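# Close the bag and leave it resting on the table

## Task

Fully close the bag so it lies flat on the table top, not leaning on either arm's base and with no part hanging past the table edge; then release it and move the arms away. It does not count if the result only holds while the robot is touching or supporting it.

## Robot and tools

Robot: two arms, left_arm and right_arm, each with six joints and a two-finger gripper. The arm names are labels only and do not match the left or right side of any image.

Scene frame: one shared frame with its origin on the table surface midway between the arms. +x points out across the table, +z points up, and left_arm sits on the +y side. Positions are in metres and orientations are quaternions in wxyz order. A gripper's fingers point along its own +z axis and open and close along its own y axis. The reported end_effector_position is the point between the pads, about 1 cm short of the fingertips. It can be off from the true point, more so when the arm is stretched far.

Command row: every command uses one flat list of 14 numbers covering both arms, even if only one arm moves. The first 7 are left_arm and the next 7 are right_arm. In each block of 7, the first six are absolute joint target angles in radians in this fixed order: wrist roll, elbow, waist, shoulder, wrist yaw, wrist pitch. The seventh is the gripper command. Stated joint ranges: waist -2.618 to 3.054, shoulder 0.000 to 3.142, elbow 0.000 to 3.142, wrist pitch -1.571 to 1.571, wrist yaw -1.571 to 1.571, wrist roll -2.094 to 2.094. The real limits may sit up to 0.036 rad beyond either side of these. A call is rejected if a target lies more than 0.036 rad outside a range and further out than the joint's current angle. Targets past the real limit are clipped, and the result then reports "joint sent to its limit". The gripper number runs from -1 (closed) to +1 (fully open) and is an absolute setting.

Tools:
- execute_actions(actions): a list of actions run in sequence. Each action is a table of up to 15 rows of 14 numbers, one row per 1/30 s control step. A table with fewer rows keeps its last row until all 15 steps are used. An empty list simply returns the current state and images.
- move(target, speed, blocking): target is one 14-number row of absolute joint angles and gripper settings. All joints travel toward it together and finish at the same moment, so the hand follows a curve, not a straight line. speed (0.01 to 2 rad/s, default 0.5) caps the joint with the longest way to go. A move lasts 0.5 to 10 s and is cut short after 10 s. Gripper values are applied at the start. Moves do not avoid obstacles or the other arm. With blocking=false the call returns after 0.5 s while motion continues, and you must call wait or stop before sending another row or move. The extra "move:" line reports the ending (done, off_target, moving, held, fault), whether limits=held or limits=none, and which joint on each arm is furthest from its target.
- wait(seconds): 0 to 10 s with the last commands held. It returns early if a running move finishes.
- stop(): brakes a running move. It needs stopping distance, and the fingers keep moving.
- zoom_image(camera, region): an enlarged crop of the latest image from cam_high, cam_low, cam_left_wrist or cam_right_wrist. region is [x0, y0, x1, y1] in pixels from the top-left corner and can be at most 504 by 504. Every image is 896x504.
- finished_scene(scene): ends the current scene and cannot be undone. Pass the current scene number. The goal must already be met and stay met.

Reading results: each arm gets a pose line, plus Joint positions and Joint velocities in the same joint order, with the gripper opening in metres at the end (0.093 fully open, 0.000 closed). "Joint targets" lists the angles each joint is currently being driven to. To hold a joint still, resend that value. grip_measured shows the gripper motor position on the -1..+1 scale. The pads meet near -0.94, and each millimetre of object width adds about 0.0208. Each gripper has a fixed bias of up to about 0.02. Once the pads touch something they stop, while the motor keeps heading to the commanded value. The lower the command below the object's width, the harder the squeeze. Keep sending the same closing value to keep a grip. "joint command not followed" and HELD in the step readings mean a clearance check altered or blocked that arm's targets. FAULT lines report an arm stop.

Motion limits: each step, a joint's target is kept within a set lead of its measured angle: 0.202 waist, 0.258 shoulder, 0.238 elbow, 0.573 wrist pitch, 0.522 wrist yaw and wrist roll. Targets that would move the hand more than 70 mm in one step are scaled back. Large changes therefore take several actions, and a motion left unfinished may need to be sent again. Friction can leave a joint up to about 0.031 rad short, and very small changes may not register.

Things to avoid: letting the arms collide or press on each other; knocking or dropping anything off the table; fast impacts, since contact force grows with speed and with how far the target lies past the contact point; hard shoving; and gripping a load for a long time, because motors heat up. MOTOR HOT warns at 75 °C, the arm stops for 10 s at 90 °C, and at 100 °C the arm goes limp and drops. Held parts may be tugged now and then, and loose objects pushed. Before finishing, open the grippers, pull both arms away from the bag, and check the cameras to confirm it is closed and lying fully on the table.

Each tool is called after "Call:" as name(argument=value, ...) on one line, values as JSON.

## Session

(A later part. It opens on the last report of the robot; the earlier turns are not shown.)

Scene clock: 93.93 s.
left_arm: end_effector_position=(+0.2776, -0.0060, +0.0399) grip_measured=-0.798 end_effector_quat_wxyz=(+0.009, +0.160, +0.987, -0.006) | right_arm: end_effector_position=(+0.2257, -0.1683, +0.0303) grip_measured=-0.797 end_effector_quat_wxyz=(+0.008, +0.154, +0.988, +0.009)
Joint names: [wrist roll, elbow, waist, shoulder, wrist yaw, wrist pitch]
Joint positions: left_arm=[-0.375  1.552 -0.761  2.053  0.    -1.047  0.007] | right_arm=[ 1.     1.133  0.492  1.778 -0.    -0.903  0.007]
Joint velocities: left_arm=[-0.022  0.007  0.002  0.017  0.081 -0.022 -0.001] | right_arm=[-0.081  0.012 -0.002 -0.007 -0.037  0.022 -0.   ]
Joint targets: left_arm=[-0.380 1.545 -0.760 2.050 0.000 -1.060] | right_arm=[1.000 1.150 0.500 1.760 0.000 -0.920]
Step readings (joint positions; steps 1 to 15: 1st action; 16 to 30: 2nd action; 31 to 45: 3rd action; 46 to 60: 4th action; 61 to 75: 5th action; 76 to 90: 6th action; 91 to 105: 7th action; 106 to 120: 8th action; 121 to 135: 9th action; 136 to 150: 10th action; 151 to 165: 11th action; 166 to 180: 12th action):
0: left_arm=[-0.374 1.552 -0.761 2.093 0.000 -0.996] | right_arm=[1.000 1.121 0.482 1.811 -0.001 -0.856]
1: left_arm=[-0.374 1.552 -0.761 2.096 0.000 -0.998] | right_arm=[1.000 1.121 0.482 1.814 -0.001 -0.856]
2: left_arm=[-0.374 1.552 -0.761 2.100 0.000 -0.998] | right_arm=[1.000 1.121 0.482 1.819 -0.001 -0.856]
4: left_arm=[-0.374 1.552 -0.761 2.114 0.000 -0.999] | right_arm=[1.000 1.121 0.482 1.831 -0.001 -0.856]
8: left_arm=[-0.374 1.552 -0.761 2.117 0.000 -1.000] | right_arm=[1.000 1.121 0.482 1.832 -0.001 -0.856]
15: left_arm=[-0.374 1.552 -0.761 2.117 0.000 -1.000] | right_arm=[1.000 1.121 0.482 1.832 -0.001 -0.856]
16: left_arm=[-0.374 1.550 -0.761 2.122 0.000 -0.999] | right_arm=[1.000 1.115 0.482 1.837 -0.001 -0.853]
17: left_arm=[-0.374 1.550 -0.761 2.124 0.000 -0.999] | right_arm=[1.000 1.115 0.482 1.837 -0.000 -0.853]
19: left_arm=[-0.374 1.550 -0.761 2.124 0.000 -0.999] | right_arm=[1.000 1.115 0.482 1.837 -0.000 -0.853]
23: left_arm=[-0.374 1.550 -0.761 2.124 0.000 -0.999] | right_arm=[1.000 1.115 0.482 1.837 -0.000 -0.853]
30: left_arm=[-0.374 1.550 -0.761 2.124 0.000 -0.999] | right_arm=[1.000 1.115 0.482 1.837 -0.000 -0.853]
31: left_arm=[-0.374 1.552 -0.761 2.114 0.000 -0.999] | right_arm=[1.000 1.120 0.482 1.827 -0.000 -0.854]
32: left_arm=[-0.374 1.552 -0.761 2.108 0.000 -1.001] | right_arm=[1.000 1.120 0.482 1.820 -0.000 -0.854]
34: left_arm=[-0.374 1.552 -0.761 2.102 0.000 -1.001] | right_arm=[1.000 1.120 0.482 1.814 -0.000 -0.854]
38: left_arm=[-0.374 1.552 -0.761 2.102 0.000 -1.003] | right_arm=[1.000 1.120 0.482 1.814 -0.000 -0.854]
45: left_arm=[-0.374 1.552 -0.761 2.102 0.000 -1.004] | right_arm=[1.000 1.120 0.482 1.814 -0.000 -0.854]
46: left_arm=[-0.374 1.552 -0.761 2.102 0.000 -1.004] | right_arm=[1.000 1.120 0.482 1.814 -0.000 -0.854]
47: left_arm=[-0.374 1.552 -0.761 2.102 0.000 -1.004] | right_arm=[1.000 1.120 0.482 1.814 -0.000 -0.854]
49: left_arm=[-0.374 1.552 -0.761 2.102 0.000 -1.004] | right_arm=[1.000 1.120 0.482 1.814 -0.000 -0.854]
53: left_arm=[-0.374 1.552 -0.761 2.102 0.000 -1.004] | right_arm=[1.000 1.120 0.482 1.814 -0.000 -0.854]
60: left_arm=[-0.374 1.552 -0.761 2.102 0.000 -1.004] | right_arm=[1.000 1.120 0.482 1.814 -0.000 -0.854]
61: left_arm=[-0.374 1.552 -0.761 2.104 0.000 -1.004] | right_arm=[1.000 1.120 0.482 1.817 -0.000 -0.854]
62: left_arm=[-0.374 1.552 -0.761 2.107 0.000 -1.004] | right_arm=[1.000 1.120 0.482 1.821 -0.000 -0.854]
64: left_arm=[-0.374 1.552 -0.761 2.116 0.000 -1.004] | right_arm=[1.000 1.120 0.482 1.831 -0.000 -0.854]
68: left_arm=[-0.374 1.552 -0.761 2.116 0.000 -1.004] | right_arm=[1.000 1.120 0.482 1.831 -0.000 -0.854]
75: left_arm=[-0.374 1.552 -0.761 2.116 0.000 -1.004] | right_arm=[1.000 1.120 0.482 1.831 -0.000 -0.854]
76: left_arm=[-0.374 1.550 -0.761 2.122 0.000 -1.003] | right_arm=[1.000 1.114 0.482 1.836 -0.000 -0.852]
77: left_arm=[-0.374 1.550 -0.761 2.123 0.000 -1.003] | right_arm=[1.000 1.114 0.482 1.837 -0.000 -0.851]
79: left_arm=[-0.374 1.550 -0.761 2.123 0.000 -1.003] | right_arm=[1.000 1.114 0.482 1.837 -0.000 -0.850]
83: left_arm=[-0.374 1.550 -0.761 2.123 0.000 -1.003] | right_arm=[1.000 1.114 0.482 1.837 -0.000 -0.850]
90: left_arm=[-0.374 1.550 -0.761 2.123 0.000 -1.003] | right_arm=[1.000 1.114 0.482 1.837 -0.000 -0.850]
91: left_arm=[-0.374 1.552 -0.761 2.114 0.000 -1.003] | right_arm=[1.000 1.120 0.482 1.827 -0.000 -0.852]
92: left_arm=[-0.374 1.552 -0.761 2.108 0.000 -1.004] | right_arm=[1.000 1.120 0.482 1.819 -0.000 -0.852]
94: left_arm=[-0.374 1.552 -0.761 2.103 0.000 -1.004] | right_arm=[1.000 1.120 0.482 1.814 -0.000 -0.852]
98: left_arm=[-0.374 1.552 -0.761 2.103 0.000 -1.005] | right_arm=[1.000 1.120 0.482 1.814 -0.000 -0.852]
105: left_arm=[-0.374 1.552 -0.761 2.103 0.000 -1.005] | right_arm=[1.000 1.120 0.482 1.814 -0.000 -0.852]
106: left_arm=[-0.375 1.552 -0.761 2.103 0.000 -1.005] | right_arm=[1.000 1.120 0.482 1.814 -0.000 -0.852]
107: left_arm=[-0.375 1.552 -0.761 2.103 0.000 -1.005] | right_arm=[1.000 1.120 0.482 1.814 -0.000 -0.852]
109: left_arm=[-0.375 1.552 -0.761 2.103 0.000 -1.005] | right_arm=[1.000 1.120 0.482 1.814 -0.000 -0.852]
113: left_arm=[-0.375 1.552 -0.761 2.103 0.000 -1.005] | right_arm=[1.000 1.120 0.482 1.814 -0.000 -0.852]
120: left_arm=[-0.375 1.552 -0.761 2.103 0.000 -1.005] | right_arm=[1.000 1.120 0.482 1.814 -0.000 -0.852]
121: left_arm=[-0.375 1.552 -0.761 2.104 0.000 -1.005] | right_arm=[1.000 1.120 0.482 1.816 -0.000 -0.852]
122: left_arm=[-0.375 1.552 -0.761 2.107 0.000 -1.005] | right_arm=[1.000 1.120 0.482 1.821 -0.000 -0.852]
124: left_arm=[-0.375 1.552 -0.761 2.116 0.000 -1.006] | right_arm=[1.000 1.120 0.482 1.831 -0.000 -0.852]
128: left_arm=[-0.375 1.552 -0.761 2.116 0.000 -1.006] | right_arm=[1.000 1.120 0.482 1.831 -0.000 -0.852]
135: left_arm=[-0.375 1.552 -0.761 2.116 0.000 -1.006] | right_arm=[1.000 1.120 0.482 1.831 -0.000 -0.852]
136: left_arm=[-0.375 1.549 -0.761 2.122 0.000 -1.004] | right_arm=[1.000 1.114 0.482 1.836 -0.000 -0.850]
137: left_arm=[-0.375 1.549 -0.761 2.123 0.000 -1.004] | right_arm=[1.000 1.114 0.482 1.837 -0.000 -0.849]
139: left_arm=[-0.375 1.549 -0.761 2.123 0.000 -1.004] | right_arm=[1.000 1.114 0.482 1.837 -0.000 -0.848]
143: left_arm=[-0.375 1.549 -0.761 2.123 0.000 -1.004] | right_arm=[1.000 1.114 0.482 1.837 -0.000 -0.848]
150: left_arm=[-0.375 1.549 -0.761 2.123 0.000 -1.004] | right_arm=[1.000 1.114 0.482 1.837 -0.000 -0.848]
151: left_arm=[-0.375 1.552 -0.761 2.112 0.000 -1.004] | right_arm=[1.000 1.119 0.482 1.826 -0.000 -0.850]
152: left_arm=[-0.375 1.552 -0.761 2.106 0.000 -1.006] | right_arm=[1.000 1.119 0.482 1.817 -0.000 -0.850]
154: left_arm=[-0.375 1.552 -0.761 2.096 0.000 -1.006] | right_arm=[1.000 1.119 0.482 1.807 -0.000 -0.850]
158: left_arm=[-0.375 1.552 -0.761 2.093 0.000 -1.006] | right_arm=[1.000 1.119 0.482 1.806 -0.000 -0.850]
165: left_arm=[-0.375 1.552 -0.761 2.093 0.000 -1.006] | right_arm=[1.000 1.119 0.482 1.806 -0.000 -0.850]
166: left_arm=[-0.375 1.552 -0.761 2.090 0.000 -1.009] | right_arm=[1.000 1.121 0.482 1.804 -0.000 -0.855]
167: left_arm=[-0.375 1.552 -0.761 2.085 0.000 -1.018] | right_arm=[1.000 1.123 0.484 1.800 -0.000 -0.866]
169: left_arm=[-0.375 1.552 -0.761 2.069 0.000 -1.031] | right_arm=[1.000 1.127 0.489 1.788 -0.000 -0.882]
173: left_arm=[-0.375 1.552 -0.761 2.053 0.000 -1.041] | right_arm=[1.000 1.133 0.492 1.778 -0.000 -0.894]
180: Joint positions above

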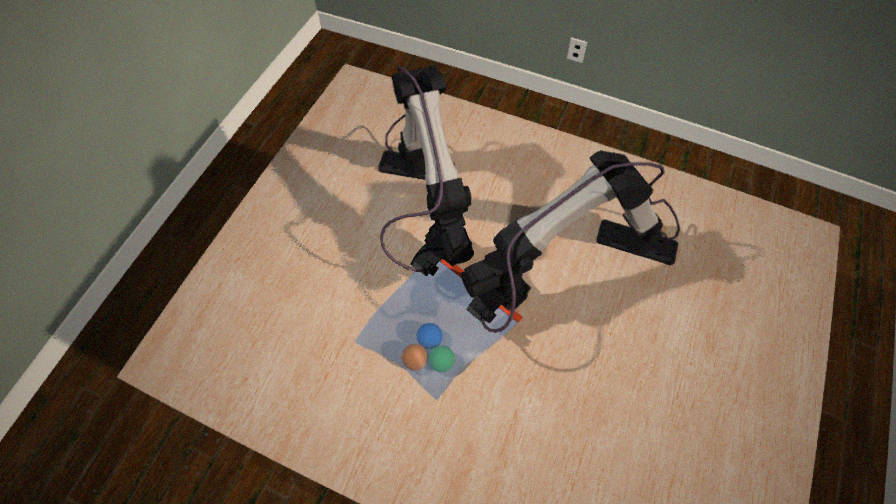

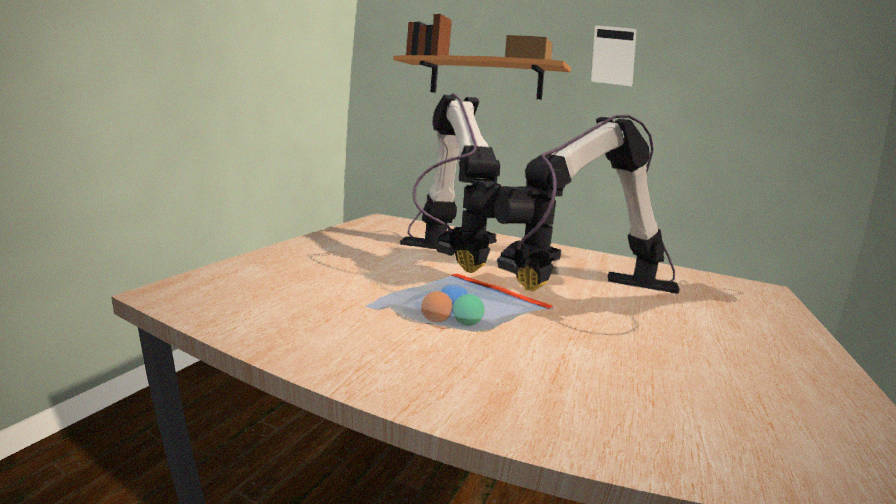

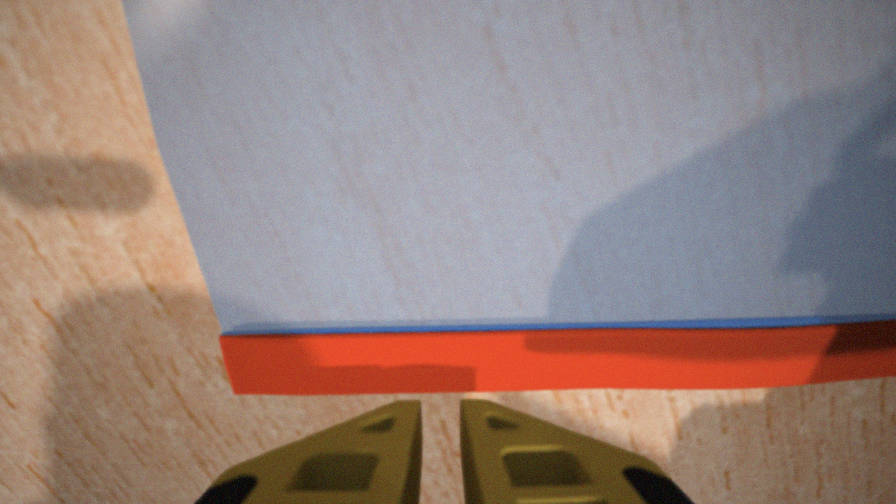

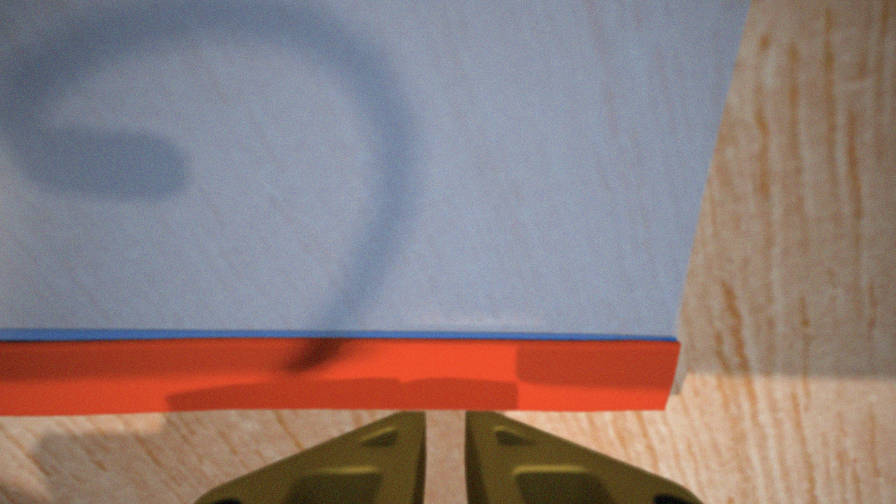

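Call:
move(target=[-0.38,1.2,-0.2,1.5,0,-1.2,-0.8,1,1.15,0.5,1.76,0,-0.92,0.9], speed=0.8)

Call:
move(target=[-0.38,1.2,-0.2,1.5,0,-1.2,-0.8,1.131,1.509,0.613,2.07,0,-0.995,0.9], speed=0.4)

Scene clock: 99.13 s.
left_arm: end_effector_position=(+0.2543, +0.2062, +0.1255) grip_measured=-0.798 end_effector_quat_wxyz=(+0.050, -0.117, +0.992, -0.013) | right_arm: end_effector_position=(+0.2254, -0.1686, +0.0303) grip_measured=+0.897 end_effector_quat_wxyz=(+0.007, +0.154, +0.988, +0.008)
Joint names: [wrist roll, elbow, waist, shoulder, wrist yaw, wrist pitch]
Joint positions: left_arm=[-0.375  1.225 -0.204  1.507 -0.001 -1.187  0.007] | right_arm=[ 1.     1.133  0.492  1.778 -0.    -0.904  0.088]
Joint velocities: left_arm=[ 0.007  0.007 -0.017 -0.002 -0.022  0.037 -0.001] | right_arm=[ 0.007  0.012 -0.007  0.002 -0.022 -0.051  0.   ]
Joint targets: left_arm=[-0.380 1.200 -0.200 1.500 -0.000 -1.200] | right_arm=[1.000 1.150 0.500 1.760 -0.000 -0.920]
move: off_target (left_arm); limits=none; left_arm: farthest joint: the elbow, 0.025 radians from its target (0.352 radians at the start); right_arm: farthest joint: the shoulder, 0.018 radians from its target (0.018 radians at the start)

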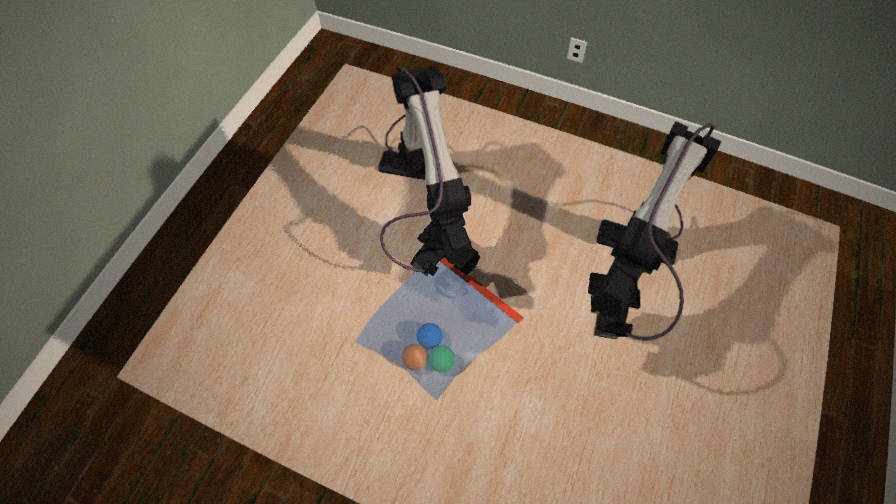

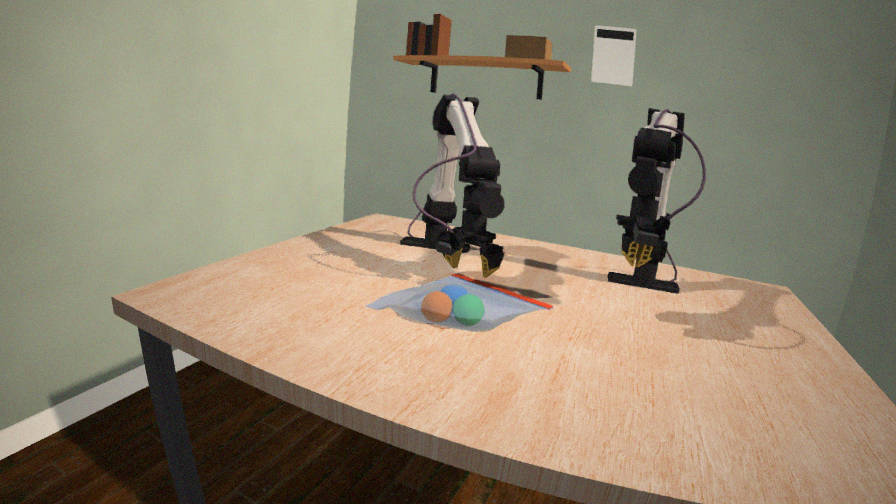

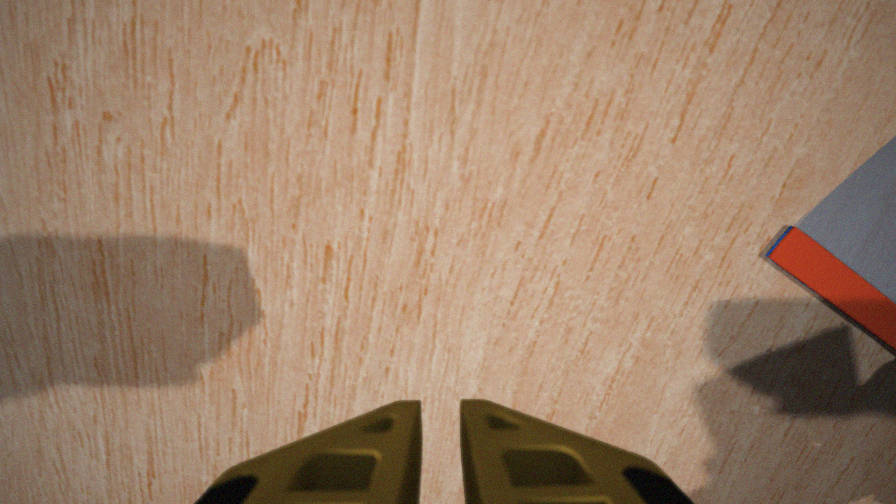

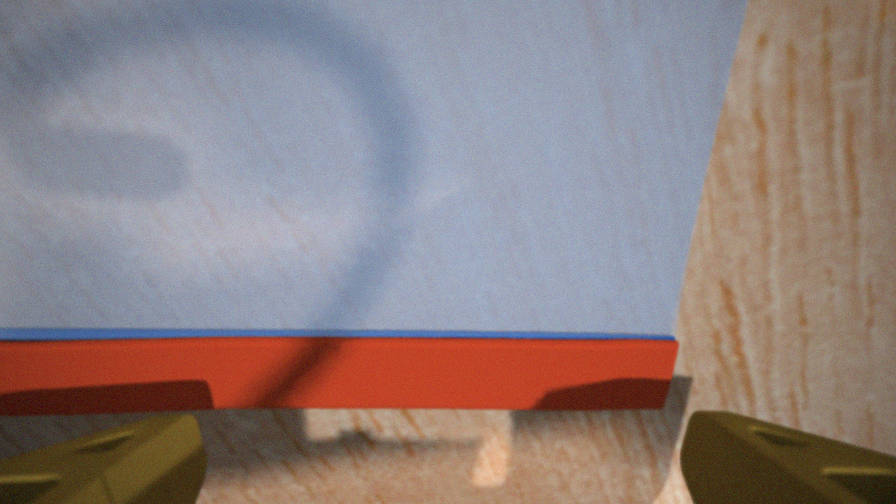

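Scene clock: 100.70 s.
left_arm: end_effector_position=(+0.2543, +0.2062, +0.1255) grip_measured=-0.798 end_effector_quat_wxyz=(+0.050, -0.117, +0.992, -0.013) | right_arm: end_effector_position=(+0.2545, -0.0866, +0.0265) grip_measured=+0.897 end_effector_quat_wxyz=(+0.009, +0.158, +0.987, +0.013)
Joint names: [wrist roll, elbow, waist, shoulder, wrist yaw, wrist pitch]
Joint positions: left_arm=[-0.375  1.225 -0.204  1.507 -0.001 -1.187  0.007] | right_arm=[ 1.123  1.489  0.607  2.049 -0.    -0.979  0.088]
Joint velocities: left_arm=[ 0.007 -0.012  0.002 -0.007 -0.022 -0.022 -0.   ] | right_arm=[-0.022 -0.002 -0.017 -0.007 -0.037 -0.007 -0.   ]
Joint targets: left_arm=[-0.380 1.200 -0.200 1.500 -0.000 -1.200] | right_arm=[1.131 1.509 0.613 2.070 -0.000 -0.995]
move: off_target (left_arm, right_arm); limits=none; left_arm: farthest joint: the elbow, 0.025 radians from its target (0.025 radians at the start); right_arm: farthest joint: the shoulder, 0.021 radians from its target (0.292 radians at the start)

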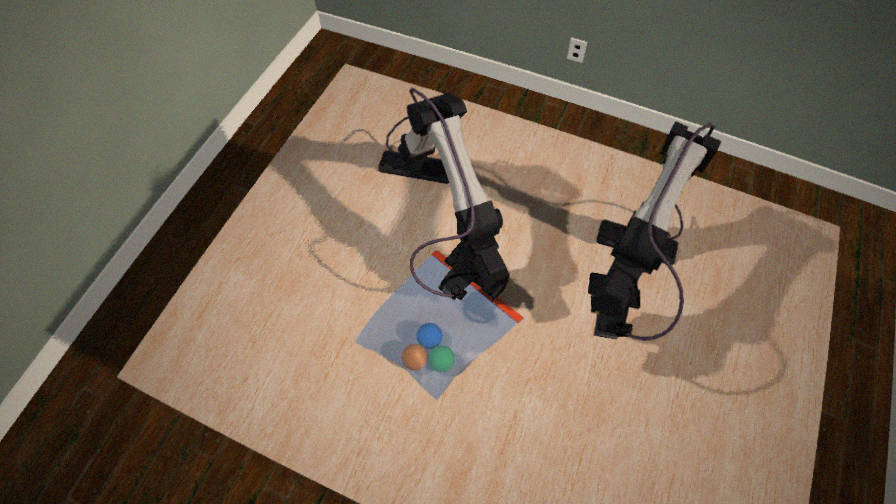

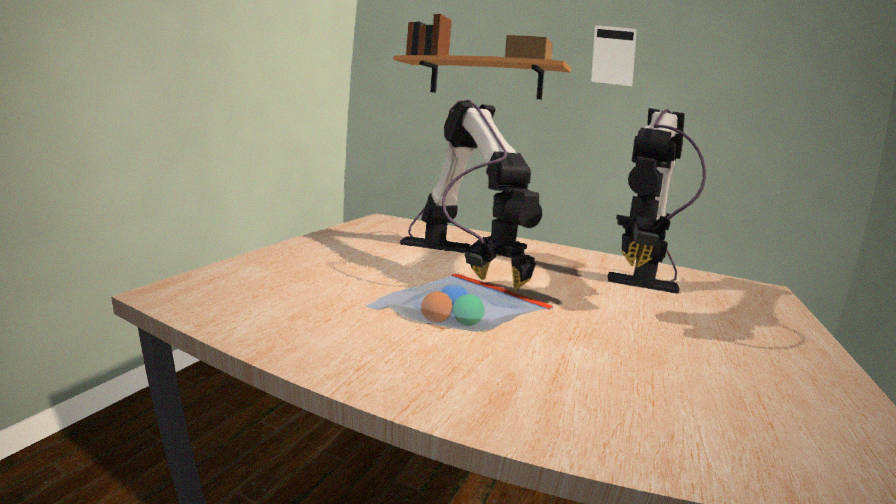

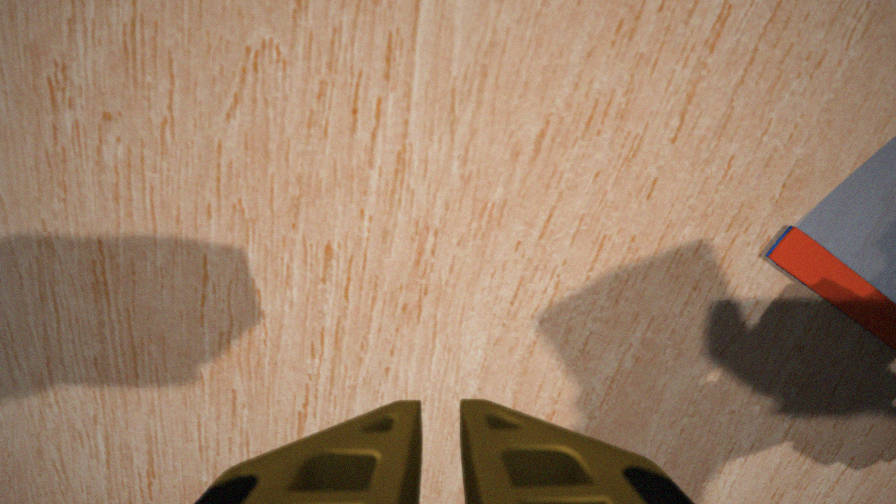

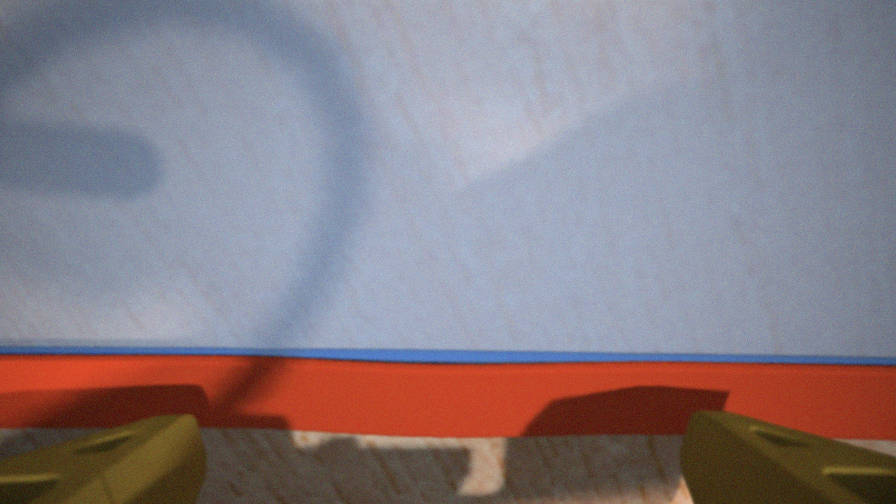

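Call:
execute_actions(actions=[[[-0.38,1.2,-0.2,1.5,0,-1.2,-0.8,1.131,1.48,0.589,2.095,0,-0.98,1]],[[-0.38,1.2,-0.2,1.5,0,-1.2,-0.8,1.131,1.48,0.595,2.12,0,-0.98,1]],[[-0.38,1.2,-0.2,1.5,0,-1.2,-0.8,1.131,1.4,0.595,2.23,0,-0.98,1]],[[-0.38,1.2,-0.2,1.5,0,-1.2,-0.8,1.131,1.495,0.595,2.06,0,-0.98,1]],[[-0.38,1.2,-0.2,1.5,0,-1.2,-0.8,1.131,1.485,0.595,2.09,0,-0.98,0.6]],[[-0.38,1.2,-0.2,1.5,0,-1.2,-0.8,1.131,1.48,0.595,2.12,0,-0.98,0.6]],[[-0.38,1.2,-0.2,1.5,0,-1.2,-0.8,1.131,1.4,0.595,2.23,0,-0.98,0.6]],[[-0.38,1.2,-0.2,1.5,0,-1.2,-0.8,1.131,1.495,0.595,2.06,0,-0.98,0.6]],[[-0.38,1.2,-0.2,1.5,0,-1.2,-0.8,1.131,1.485,0.595,2.09,0,-0.98,0.2]],[[-0.38,1.2,-0.2,1.5,0,-1.2,-0.8,1.131,1.48,0.595,2.12,0,-0.98,0.2]],[[-0.38,1.2,-0.2,1.5,0,-1.2,-0.8,1.131,1.4,0.595,2.23,0,-0.98,0.2]],[[-0.38,1.2,-0.2,1.5,0,-1.2,-0.8,1.131,1.495,0.595,2.05,0,-0.98,0.2]],[[-0.38,1.2,-0.2,1.5,0,-1.2,-0.8,1.131,1.485,0.595,2.085,0,-0.98,-0.2]]])

Scene clock: 113.17 s.
left_arm: end_effector_position=(+0.2543, +0.2062, +0.1255) grip_measured=-0.798 end_effector_quat_wxyz=(+0.050, -0.117, +0.992, -0.013) | right_arm: end_effector_position=(+0.2572, -0.0896, +0.0208) grip_measured=-0.197 end_effector_quat_wxyz=(+0.005, +0.164, +0.986, +0.009)
Joint names: [wrist roll, elbow, waist, shoulder, wrist yaw, wrist pitch]
Joint positions: left_arm=[-0.375  1.225 -0.204  1.507 -0.001 -1.187  0.007] | right_arm=[ 1.124  1.49   0.596  2.065 -0.002 -0.975  0.036]
Joint velocities: left_arm=[-0.007 -0.007  0.012 -0.022  0.051 -0.066 -0.   ] | right_arm=[-0.051 -0.022 -0.012  0.002  0.007  0.022 -0.   ]
Joint targets: left_arm=[-0.380 1.200 -0.200 1.500 0.000 -1.200] | right_arm=[1.131 1.485 0.595 2.085 0.000 -0.980]
Step readings (joint positions; steps 1 to 15: 1st action; 16 to 30: 2nd action; 31 to 45: 3rd action; 46 to 60: 4th action; 61 to 75: 5th action; 76 to 90: 6th action; 91 to 105: 7th action; 106 to 120: 8th action; 121 to 135: 9th action; 136 to 150: 10th action; 151 to 165: 11th action; 166 to 180: 12th action; 181 to 195: 13th action):
0: left_arm=[-0.375 1.225 -0.204 1.507 -0.001 -1.187] | right_arm=[1.123 1.489 0.607 2.049 -0.000 -0.979]
1: left_arm=[-0.375 1.225 -0.204 1.507 -0.001 -1.187] | right_arm=[1.123 1.489 0.606 2.051 -0.000 -0.979]
2: left_arm=[-0.375 1.225 -0.204 1.507 -0.001 -1.187] | right_arm=[1.123 1.489 0.605 2.054 -0.000 -0.979]
4: left_arm=[-0.375 1.225 -0.204 1.507 -0.001 -1.187] | right_arm=[1.123 1.489 0.601 2.064 -0.000 -0.979]
8: left_arm=[-0.375 1.225 -0.204 1.507 -0.001 -1.187] | right_arm=[1.123 1.489 0.596 2.077 -0.000 -0.979]
15: left_arm=[-0.375 1.225 -0.204 1.507 -0.001 -1.187] | right_arm=[1.123 1.489 0.596 2.077 -0.000 -0.979]
16: left_arm=[-0.375 1.225 -0.204 1.507 -0.001 -1.187] | right_arm=[1.123 1.489 0.596 2.079 -0.000 -0.979]
17: left_arm=[-0.375 1.225 -0.204 1.507 -0.001 -1.187] | right_arm=[1.123 1.489 0.596 2.081 -0.000 -0.979]
19: left_arm=[-0.375 1.225 -0.204 1.507 -0.001 -1.187] | right_arm=[1.123 1.489 0.596 2.088 -0.000 -0.979]
23: left_arm=[-0.375 1.225 -0.204 1.507 -0.001 -1.187] | right_arm=[1.123 1.489 0.596 2.088 -0.000 -0.979]
30: left_arm=[-0.375 1.225 -0.204 1.507 -0.001 -1.187] | right_arm=[1.123 1.489 0.596 2.088 -0.000 -0.979]
31: left_arm=[-0.375 1.225 -0.204 1.507 -0.001 -1.187] | right_arm=[1.123 1.486 0.596 2.093 -0.000 -0.978]
32: left_arm=[-0.375 1.225 -0.204 1.507 -0.001 -1.187] | right_arm=[1.124 1.486 0.596 2.094 -0.001 -0.977]
34: left_arm=[-0.375 1.225 -0.204 1.507 -0.001 -1.187] | right_arm=[1.124 1.486 0.596 2.094 -0.001 -0.977]
38: left_arm=[-0.375 1.225 -0.204 1.507 -0.001 -1.187] | right_arm=[1.124 1.486 0.596 2.094 -0.001 -0.977]
45: left_arm=[-0.375 1.225 -0.204 1.507 -0.001 -1.187] | right_arm=[1.124 1.486 0.596 2.094 -0.001 -0.977]
46: left_arm=[-0.375 1.225 -0.204 1.507 -0.001 -1.187] | right_arm=[1.124 1.489 0.596 2.085 -0.001 -0.977]
47: left_arm=[-0.375 1.225 -0.204 1.507 -0.001 -1.187] | right_arm=[1.124 1.489 0.596 2.079 -0.001 -0.977]
49: left_arm=[-0.375 1.225 -0.204 1.507 -0.001 -1.187] | right_arm=[1.124 1.489 0.596 2.073 -0.001 -0.977]
53: left_arm=[-0.375 1.225 -0.204 1.507 -0.001 -1.187] | right_arm=[1.124 1.489 0.596 2.073 -0.001 -0.977]
60: left_arm=[-0.375 1.225 -0.204 1.507 -0.001 -1.187] | right_arm=[1.124 1.489 0.596 2.073 -0.001 -0.977]
61: left_arm=[-0.375 1.225 -0.204 1.507 -0.001 -1.187] | right_arm=[1.124 1.489 0.596 2.073 -0.001 -0.977]
62: left_arm=[-0.375 1.225 -0.204 1.507 -0.001 -1.187] | right_arm=[1.124 1.489 0.596 2.073 -0.001 -0.977]
64: left_arm=[-0.375 1.225 -0.204 1.507 -0.001 -1.187] | right_arm=[1.124 1.489 0.596 2.073 -0.001 -0.977]
68: left_arm=[-0.375 1.225 -0.204 1.507 -0.001 -1.187] | right_arm=[1.124 1.489 0.596 2.073 -0.001 -0.977]
75: left_arm=[-0.375 1.225 -0.204 1.507 -0.001 -1.187] | right_arm=[1.124 1.489 0.596 2.073 -0.001 -0.977]
76: left_arm=[-0.375 1.225 -0.204 1.507 -0.001 -1.187] | right_arm=[1.124 1.489 0.596 2.075 -0.001 -0.977]
77: left_arm=[-0.375 1.225 -0.204 1.507 -0.001 -1.187] | right_arm=[1.124 1.489 0.596 2.078 -0.001 -0.977]
79: left_arm=[-0.375 1.225 -0.204 1.507 -0.001 -1.187] | right_arm=[1.124 1.489 0.596 2.088 -0.001 -0.977]
83: left_arm=[-0.375 1.225 -0.204 1.507 -0.001 -1.187] | right_arm=[1.124 1.489 0.596 2.088 -0.001 -0.977]
90: left_arm=[-0.375 1.225 -0.204 1.507 -0.001 -1.187] | right_arm=[1.124 1.489 0.596 2.088 -0.001 -0.977]
91: left_arm=[-0.375 1.225 -0.204 1.507 -0.001 -1.187] | right_arm=[1.124 1.486 0.596 2.094 -0.001 -0.976]
92: left_arm=[-0.375 1.225 -0.204 1.507 -0.001 -1.187] | right_arm=[1.124 1.486 0.596 2.095 -0.001 -0.976]
94: left_arm=[-0.375 1.225 -0.204 1.507 -0.001 -1.187] | right_arm=[1.124 1.486 0.596 2.095 -0.001 -0.976]
98: left_arm=[-0.375 1.225 -0.204 1.507 -0.001 -1.187] | right_arm=[1.124 1.486 0.596 2.095 -0.001 -0.976]
105: left_arm=[-0.375 1.225 -0.204 1.507 -0.001 -1.187] | right_arm=[1.124 1.486 0.596 2.095 -0.001 -0.976]
106: left_arm=[-0.375 1.225 -0.204 1.507 -0.001 -1.187] | right_arm=[1.124 1.490 0.596 2.085 -0.001 -0.976]
107: left_arm=[-0.375 1.225 -0.204 1.507 -0.001 -1.187] | right_arm=[1.124 1.490 0.596 2.079 -0.001 -0.976]
109: left_arm=[-0.375 1.225 -0.204 1.507 -0.001 -1.187] | right_arm=[1.124 1.490 0.596 2.073 -0.001 -0.976]
113: left_arm=[-0.375 1.225 -0.204 1.507 -0.001 -1.187] | right_arm=[1.124 1.490 0.596 2.073 -0.001 -0.976]
120: left_arm=[-0.375 1.225 -0.204 1.507 -0.001 -1.187] | right_arm=[1.124 1.490 0.596 2.073 -0.001 -0.976]
121: left_arm=[-0.375 1.225 -0.204 1.507 -0.001 -1.187] | right_arm=[1.124 1.490 0.596 2.073 -0.001 -0.976]
122: left_arm=[-0.375 1.225 -0.204 1.507 -0.001 -1.187] | right_arm=[1.124 1.490 0.596 2.073 -0.001 -0.976]
124: left_arm=[-0.375 1.225 -0.204 1.507 -0.001 -1.187] | right_arm=[1.124 1.490 0.596 2.073 -0.001 -0.976]
128: left_arm=[-0.375 1.225 -0.204 1.507 -0.001 -1.187] | right_arm=[1.124 1.490 0.596 2.073 -0.001 -0.976]
135: left_arm=[-0.375 1.225 -0.204 1.507 -0.001 -1.187] | right_arm=[1.124 1.490 0.596 2.073 -0.001 -0.976]
136: left_arm=[-0.375 1.225 -0.204 1.507 -0.001 -1.187] | right_arm=[1.124 1.490 0.596 2.075 -0.001 -0.976]
137: left_arm=[-0.375 1.225 -0.204 1.507 -0.001 -1.187] | right_arm=[1.124 1.490 0.596 2.078 -0.001 -0.976]
139: left_arm=[-0.375 1.225 -0.204 1.507 -0.001 -1.187] | right_arm=[1.124 1.490 0.596 2.088 -0.001 -0.976]
143: left_arm=[-0.375 1.225 -0.204 1.507 -0.001 -1.187] | right_arm=[1.124 1.490 0.596 2.088 -0.001 -0.976]
150: left_arm=[-0.375 1.225 -0.204 1.507 -0.001 -1.187] | right_arm=[1.124 1.490 0.596 2.088 -0.001 -0.976]
151: left_arm=[-0.375 1.225 -0.204 1.507 -0.001 -1.187] | right_arm=[1.124 1.487 0.596 2.094 -0.001 -0.975]
152: left_arm=[-0.375 1.225 -0.204 1.507 -0.001 -1.187] | right_arm=[1.124 1.487 0.596 2.095 -0.002 -0.974]
154: left_arm=[-0.375 1.225 -0.204 1.507 -0.001 -1.187] | right_arm=[1.124 1.487 0.596 2.095 -0.002 -0.974]
158: left_arm=[-0.375 1.225 -0.204 1.507 -0.001 -1.187] | right_arm=[1.124 1.487 0.596 2.095 -0.002 -0.974]
165: left_arm=[-0.375 1.225 -0.204 1.507 -0.001 -1.187] | right_arm=[1.124 1.487 0.596 2.095 -0.002 -0.974]
166: left_arm=[-0.375 1.225 -0.204 1.507 -0.001 -1.187] | right_arm=[1.124 1.490 0.596 2.085 -0.002 -0.974]
167: left_arm=[-0.375 1.225 -0.204 1.507 -0.001 -1.187] | right_arm=[1.124 1.490 0.596 2.077 -0.002 -0.975]
169: left_arm=[-0.375 1.225 -0.204 1.507 -0.001 -1.187] | right_arm=[1.124 1.490 0.596 2.067 -0.002 -0.975]
173: left_arm=[-0.375 1.225 -0.204 1.507 -0.001 -1.187] | right_arm=[1.124 1.490 0.596 2.065 -0.002 -0.975]
180: left_arm=[-0.375 1.225 -0.204 1.507 -0.001 -1.187] | right_arm=[1.124 1.490 0.596 2.065 -0.002 -0.975]
181: left_arm=[-0.375 1.225 -0.204 1.507 -0.001 -1.187] | right_arm=[1.124 1.490 0.596 2.065 -0.002 -0.975]
182: left_arm=[-0.375 1.225 -0.204 1.507 -0.001 -1.187] | right_arm=[1.124 1.490 0.596 2.065 -0.002 -0.975]
184: left_arm=[-0.375 1.225 -0.204 1.507 -0.001 -1.187] | right_arm=[1.124 1.490 0.596 2.065 -0.002 -0.975]
Lines left out of this list: 2.

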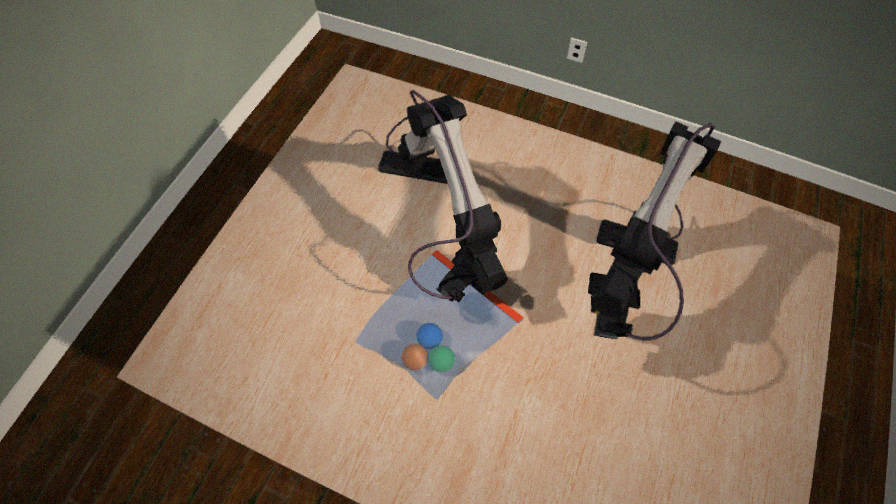

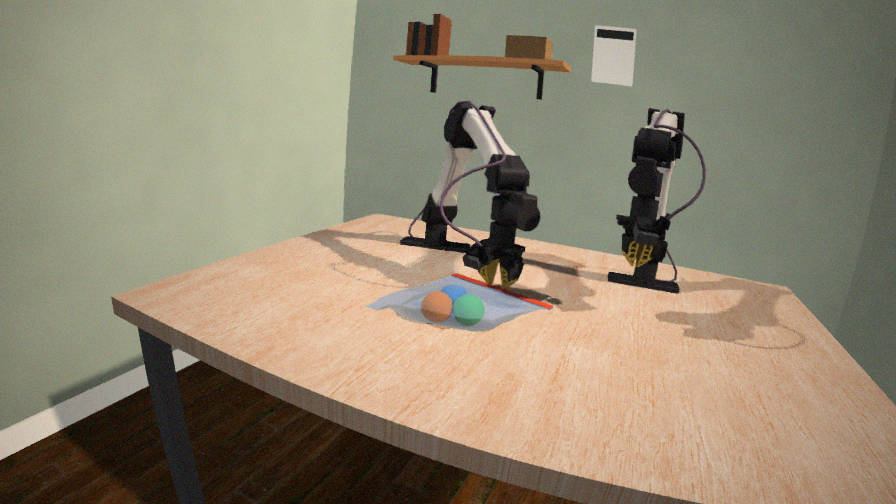

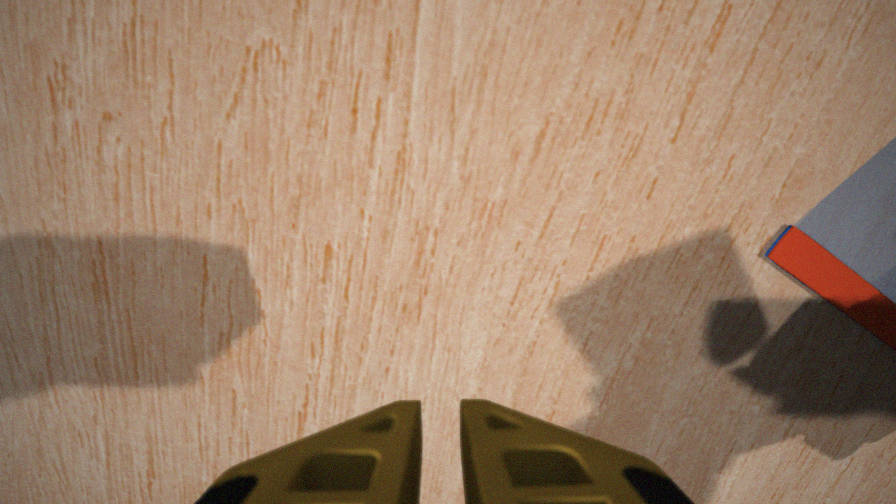

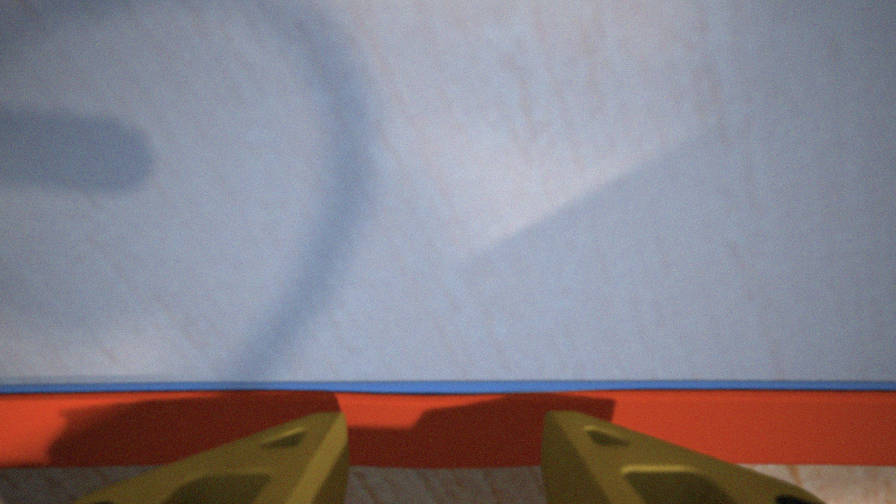

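Call:
execute_actions(actions=[[[-0.38,1.2,-0.2,1.5,0,-1.2,-0.9,1.131,1.48,0.595,2.118,0,-0.98,-0.2]],[[-0.38,1.2,-0.2,1.5,0,-1.2,-0.9,1.131,1.4,0.595,2.23,0,-0.98,-0.2]],[[-0.38,1.2,-0.2,1.5,0,-1.2,-0.9,1.131,1.495,0.595,2.06,0,-0.98,-0.2]],[[-0.38,1.2,-0.2,1.5,0,-1.2,-0.9,1.131,1.485,0.595,2.09,0,-0.98,-0.55]],[[-0.38,1.2,-0.2,1.5,0,-1.2,-0.9,1.131,1.48,0.595,2.118,0,-0.98,-0.55]],[[-0.38,1.2,-0.2,1.5,0,-1.2,-0.9,1.131,1.4,0.595,2.23,0,-0.98,-0.55]],[[-0.38,1.2,-0.2,1.5,0,-1.2,-0.9,1.131,1.495,0.595,2.06,0,-0.98,-0.55]],[[-0.38,1.2,-0.2,1.5,0,-1.2,-0.9,1.131,1.485,0.595,2.09,0,-0.98,-0.9]],[[-0.38,1.2,-0.2,1.5,0,-1.2,-0.9,1.131,1.48,0.595,2.118,0,-0.98,-0.9]],[[-0.38,1.2,-0.2,1.5,0,-1.2,-0.9,1.131,1.4,0.595,2.23,0,-0.98,-0.9]],[[-0.38,1.2,-0.2,1.5,0,-1.2,-0.9,1.131,1.495,0.595,2.045,0,-0.98,-0.9]],[[-0.38,1.2,-0.2,1.5,0,-1.2,-0.9,1.09,1.398,0.571,1.997,0,-0.925,-0.9]],[[-0.38,1.2,-0.2,1.5,0,-1.2,-0.9,1.09,1.403,0.571,2.072,0,-0.94,-0.9]],[[-0.38,1.2,-0.2,1.5,0,-1.2,-0.9,1.09,1.325,0.575,2.175,0,-0.94,-0.9]],[[-0.38,1.2,-0.2,1.5,0,-1.2,-0.9,1.09,1.418,0.575,2.0,0,-0.94,-0.9]],[[-0.38,1.2,-0.2,1.5,0,-1.2,-0.9,1.075,1.328,0.553,1.95,0,-0.902,-0.9]]])

Scene clock: 138.50 s.
left_arm: end_effector_position=(+0.2543, +0.2062, +0.1255) grip_measured=-0.898 end_effector_quat_wxyz=(+0.050, -0.117, +0.992, -0.013) | right_arm: end_effector_position=(+0.2492, -0.1170, +0.0197) grip_measured=-0.897 end_effector_quat_wxyz=(+0.008, +0.162, +0.987, +0.012)
Joint names: [wrist roll, elbow, waist, shoulder, wrist yaw, wrist pitch]
Joint positions: left_arm=[-0.375  1.225 -0.204  1.507 -0.001 -1.187  0.002] | right_arm=[ 1.084  1.347  0.559  1.971 -0.002 -0.918  0.002]
Joint velocities: left_arm=[-0.007 -0.012 -0.007 -0.017  0.037 -0.007  0.   ] | right_arm=[ 0.007  0.007 -0.002  0.002 -0.022  0.037  0.001]
Joint targets: left_arm=[-0.380 1.200 -0.200 1.500 -0.000 -1.200] | right_arm=[1.075 1.328 0.553 1.950 0.000 -0.902]
Step readings (joint positions; steps 1 to 15: 1st action; 16 to 30: 2nd action; 31 to 45: 3rd action; 46 to 60: 4th action; 61 to 75: 5th action; 76 to 90: 6th action; 91 to 105: 7th action; 106 to 120: 8th action; 121 to 135: 9th action; 136 to 150: 10th action; 151 to 165: 11th action; 166 to 180: 12th action; 181 to 195: 13th action):
0: left_arm=[-0.375 1.225 -0.204 1.507 -0.001 -1.187] | right_arm=[1.124 1.490 0.596 2.065 -0.002 -0.975]
1: left_arm=[-0.375 1.225 -0.204 1.507 -0.001 -1.187] | right_arm=[1.124 1.490 0.596 2.067 -0.002 -0.975]
2: left_arm=[-0.375 1.225 -0.204 1.507 -0.001 -1.187] | right_arm=[1.124 1.490 0.596 2.071 -0.002 -0.975]
4: left_arm=[-0.375 1.225 -0.204 1.507 -0.001 -1.187] | right_arm=[1.124 1.490 0.596 2.085 -0.002 -0.975]
8: left_arm=[-0.375 1.225 -0.204 1.507 -0.001 -1.187] | right_arm=[1.124 1.490 0.596 2.089 -0.002 -0.975]
15: left_arm=[-0.375 1.225 -0.204 1.507 -0.001 -1.187] | right_arm=[1.124 1.490 0.596 2.089 -0.002 -0.975]
16: left_arm=[-0.375 1.225 -0.204 1.507 -0.001 -1.187] | right_arm=[1.124 1.487 0.596 2.094 -0.002 -0.974]
17: left_arm=[-0.375 1.225 -0.204 1.507 -0.001 -1.187] | right_arm=[1.124 1.487 0.596 2.095 -0.002 -0.974]
19: left_arm=[-0.375 1.225 -0.204 1.507 -0.001 -1.187] | right_arm=[1.124 1.487 0.596 2.095 -0.002 -0.974]
23: left_arm=[-0.375 1.225 -0.204 1.507 -0.001 -1.187] | right_arm=[1.124 1.487 0.596 2.095 -0.002 -0.974]
30: left_arm=[-0.375 1.225 -0.204 1.507 -0.001 -1.187] | right_arm=[1.124 1.487 0.596 2.095 -0.002 -0.974]
31: left_arm=[-0.375 1.225 -0.204 1.507 -0.001 -1.187] | right_arm=[1.124 1.490 0.596 2.086 -0.002 -0.974]
32: left_arm=[-0.375 1.225 -0.204 1.507 -0.001 -1.187] | right_arm=[1.124 1.490 0.596 2.080 -0.002 -0.974]
34: left_arm=[-0.375 1.225 -0.204 1.507 -0.001 -1.187] | right_arm=[1.124 1.490 0.596 2.074 -0.002 -0.974]
38: left_arm=[-0.375 1.225 -0.204 1.507 -0.001 -1.187] | right_arm=[1.124 1.490 0.596 2.073 -0.002 -0.974]
45: left_arm=[-0.375 1.225 -0.204 1.507 -0.001 -1.187] | right_arm=[1.124 1.490 0.596 2.073 -0.002 -0.974]
46: left_arm=[-0.375 1.225 -0.204 1.507 -0.001 -1.187] | right_arm=[1.124 1.490 0.596 2.073 -0.002 -0.974]
47: left_arm=[-0.375 1.225 -0.204 1.507 -0.001 -1.187] | right_arm=[1.124 1.490 0.596 2.073 -0.002 -0.974]
49: left_arm=[-0.375 1.225 -0.204 1.507 -0.001 -1.187] | right_arm=[1.124 1.490 0.596 2.073 -0.002 -0.974]
53: left_arm=[-0.375 1.225 -0.204 1.507 -0.001 -1.187] | right_arm=[1.124 1.490 0.596 2.073 -0.002 -0.974]
60: left_arm=[-0.375 1.225 -0.204 1.507 -0.001 -1.187] | right_arm=[1.124 1.490 0.596 2.073 -0.002 -0.974]
61: left_arm=[-0.375 1.225 -0.204 1.507 -0.001 -1.187] | right_arm=[1.124 1.490 0.596 2.075 -0.002 -0.974]
62: left_arm=[-0.375 1.225 -0.204 1.507 -0.001 -1.187] | right_arm=[1.124 1.490 0.596 2.078 -0.002 -0.974]
64: left_arm=[-0.375 1.225 -0.204 1.507 -0.001 -1.187] | right_arm=[1.124 1.490 0.596 2.087 -0.002 -0.974]
68: left_arm=[-0.375 1.225 -0.204 1.507 -0.001 -1.187] | right_arm=[1.124 1.490 0.596 2.088 -0.002 -0.974]
75: left_arm=[-0.375 1.225 -0.204 1.507 -0.001 -1.187] | right_arm=[1.124 1.490 0.596 2.088 -0.002 -0.974]
76: left_arm=[-0.375 1.225 -0.204 1.507 -0.001 -1.187] | right_arm=[1.124 1.487 0.596 2.094 -0.002 -0.973]
77: left_arm=[-0.375 1.225 -0.204 1.507 -0.001 -1.187] | right_arm=[1.124 1.487 0.596 2.096 -0.002 -0.972]
79: left_arm=[-0.375 1.225 -0.204 1.507 -0.001 -1.187] | right_arm=[1.124 1.487 0.596 2.096 -0.002 -0.972]
83: left_arm=[-0.375 1.225 -0.204 1.507 -0.001 -1.187] | right_arm=[1.124 1.487 0.596 2.096 -0.002 -0.972]
90: left_arm=[-0.375 1.225 -0.204 1.507 -0.001 -1.187] | right_arm=[1.124 1.487 0.596 2.096 -0.002 -0.972]
91: left_arm=[-0.375 1.225 -0.204 1.507 -0.001 -1.187] | right_arm=[1.124 1.491 0.596 2.086 -0.002 -0.972]
92: left_arm=[-0.375 1.225 -0.204 1.507 -0.001 -1.187] | right_arm=[1.124 1.491 0.596 2.080 -0.002 -0.972]
94: left_arm=[-0.375 1.225 -0.204 1.507 -0.001 -1.187] | right_arm=[1.124 1.491 0.596 2.074 -0.002 -0.972]
98: left_arm=[-0.375 1.225 -0.204 1.507 -0.001 -1.187] | right_arm=[1.124 1.491 0.596 2.073 -0.002 -0.972]
105: left_arm=[-0.375 1.225 -0.204 1.507 -0.001 -1.187] | right_arm=[1.124 1.491 0.596 2.073 -0.002 -0.972]
106: left_arm=[-0.375 1.225 -0.204 1.507 -0.001 -1.187] | right_arm=[1.124 1.491 0.596 2.073 -0.002 -0.972]
107: left_arm=[-0.375 1.225 -0.204 1.507 -0.001 -1.187] | right_arm=[1.124 1.491 0.596 2.073 -0.002 -0.972]
109: left_arm=[-0.375 1.225 -0.204 1.507 -0.001 -1.187] | right_arm=[1.124 1.491 0.596 2.073 -0.002 -0.972]
113: left_arm=[-0.375 1.225 -0.204 1.507 -0.001 -1.187] | right_arm=[1.124 1.491 0.596 2.073 -0.002 -0.972]
120: left_arm=[-0.375 1.225 -0.204 1.507 -0.001 -1.187] | right_arm=[1.124 1.491 0.596 2.073 -0.002 -0.972]
121: left_arm=[-0.375 1.225 -0.204 1.507 -0.001 -1.187] | right_arm=[1.124 1.491 0.596 2.075 -0.002 -0.972]
122: left_arm=[-0.375 1.225 -0.204 1.507 -0.001 -1.187] | right_arm=[1.124 1.491 0.596 2.078 -0.002 -0.972]
124: left_arm=[-0.375 1.225 -0.204 1.507 -0.001 -1.187] | right_arm=[1.124 1.491 0.596 2.088 -0.002 -0.972]
128: left_arm=[-0.375 1.225 -0.204 1.507 -0.001 -1.187] | right_arm=[1.124 1.491 0.596 2.089 -0.002 -0.972]
135: left_arm=[-0.375 1.225 -0.204 1.507 -0.001 -1.187] | right_arm=[1.124 1.491 0.596 2.089 -0.002 -0.972]
136: left_arm=[-0.375 1.225 -0.204 1.507 -0.001 -1.187] | right_arm=[1.124 1.487 0.596 2.095 -0.002 -0.972]
137: left_arm=[-0.375 1.225 -0.204 1.507 -0.001 -1.187] | right_arm=[1.124 1.487 0.596 2.096 -0.002 -0.971]
139: left_arm=[-0.375 1.225 -0.204 1.507 -0.001 -1.187] | right_arm=[1.124 1.487 0.596 2.096 -0.002 -0.971]
143: left_arm=[-0.375 1.225 -0.204 1.507 -0.001 -1.187] | right_arm=[1.124 1.487 0.596 2.096 -0.002 -0.971]
150: left_arm=[-0.375 1.225 -0.204 1.507 -0.001 -1.187] | right_arm=[1.124 1.487 0.596 2.096 -0.002 -0.971]
151: left_arm=[-0.375 1.225 -0.204 1.507 -0.001 -1.187] | right_arm=[1.124 1.490 0.596 2.085 -0.002 -0.971]
152: left_arm=[-0.375 1.225 -0.204 1.507 -0.001 -1.187] | right_arm=[1.124 1.490 0.596 2.077 -0.002 -0.972]
154: left_arm=[-0.375 1.225 -0.204 1.507 -0.001 -1.187] | right_arm=[1.124 1.490 0.596 2.064 -0.002 -0.972]
158: left_arm=[-0.375 1.225 -0.204 1.507 -0.001 -1.187] | right_arm=[1.124 1.490 0.596 2.059 -0.002 -0.972]
165: left_arm=[-0.375 1.225 -0.204 1.507 -0.001 -1.187] | right_arm=[1.124 1.490 0.596 2.059 -0.002 -0.972]
166: left_arm=[-0.375 1.225 -0.204 1.507 -0.001 -1.187] | right_arm=[1.120 1.477 0.595 2.052 -0.002 -0.959]
167: left_arm=[-0.375 1.225 -0.204 1.507 -0.001 -1.187] | right_arm=[1.115 1.455 0.592 2.040 -0.002 -0.947]
169: left_arm=[-0.375 1.225 -0.204 1.507 -0.001 -1.187] | right_arm=[1.110 1.424 0.584 2.022 -0.002 -0.947]
173: left_arm=[-0.375 1.225 -0.204 1.507 -0.001 -1.187] | right_arm=[1.103 1.416 0.577 2.019 -0.002 -0.946]
180: left_arm=[-0.375 1.225 -0.204 1.507 -0.001 -1.187] | right_arm=[1.099 1.416 0.577 2.019 -0.002 -0.942]
181: left_arm=[-0.375 1.225 -0.204 1.507 -0.001 -1.187] | right_arm=[1.099 1.416 0.577 2.022 -0.002 -0.942]
182: left_arm=[-0.375 1.225 -0.204 1.507 -0.001 -1.187] | right_arm=[1.099 1.416 0.577 2.026 -0.002 -0.942]
184: left_arm=[-0.375 1.225 -0.204 1.507 -0.001 -1.187] | right_arm=[1.099 1.416 0.577 2.040 -0.002 -0.942]
Lines left out of this list: 17.

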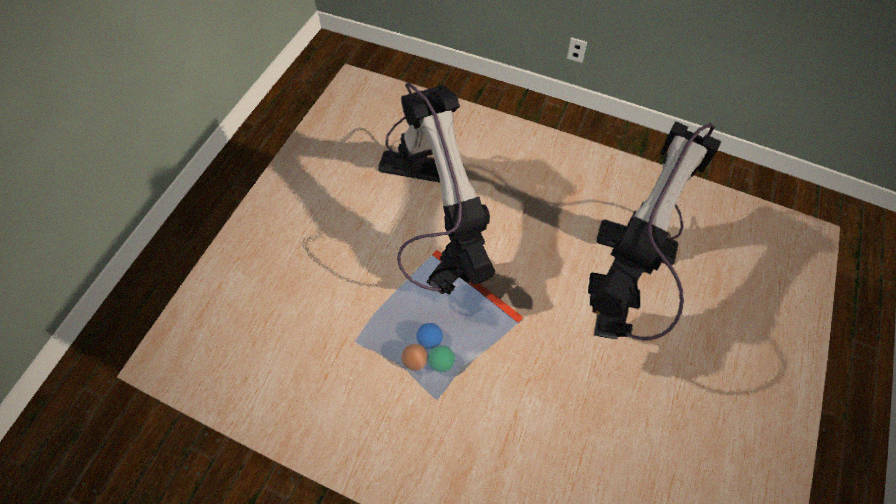

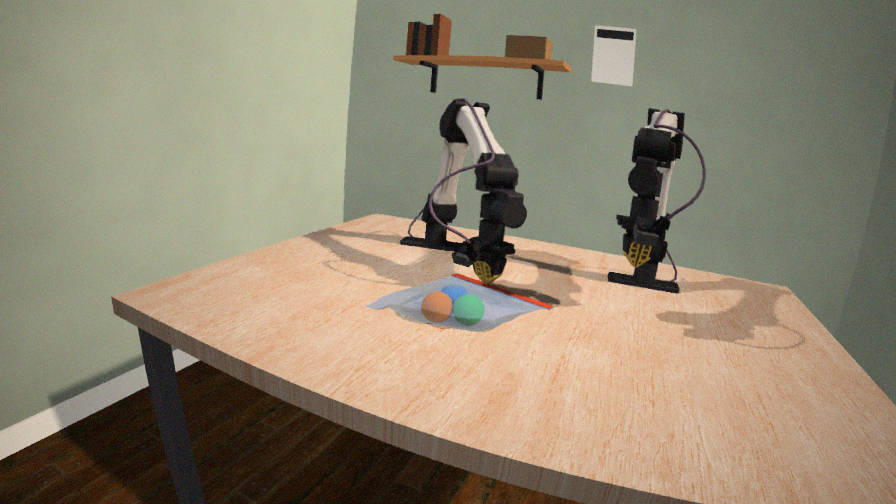

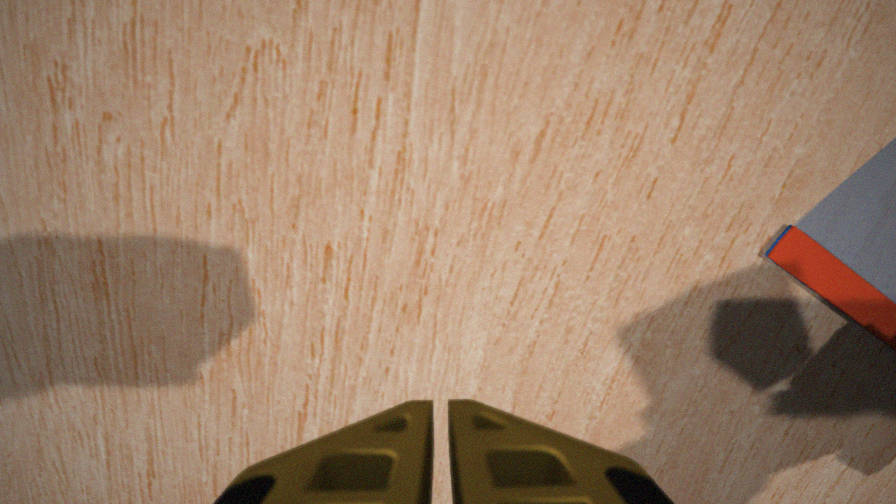

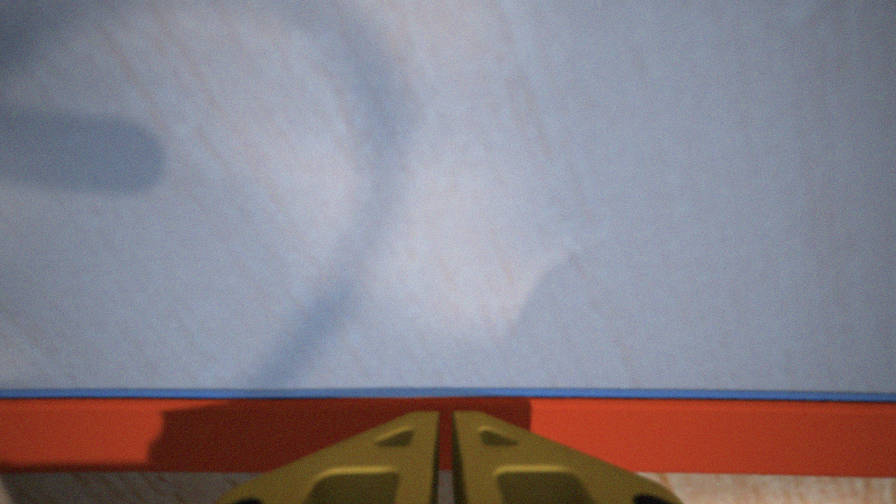

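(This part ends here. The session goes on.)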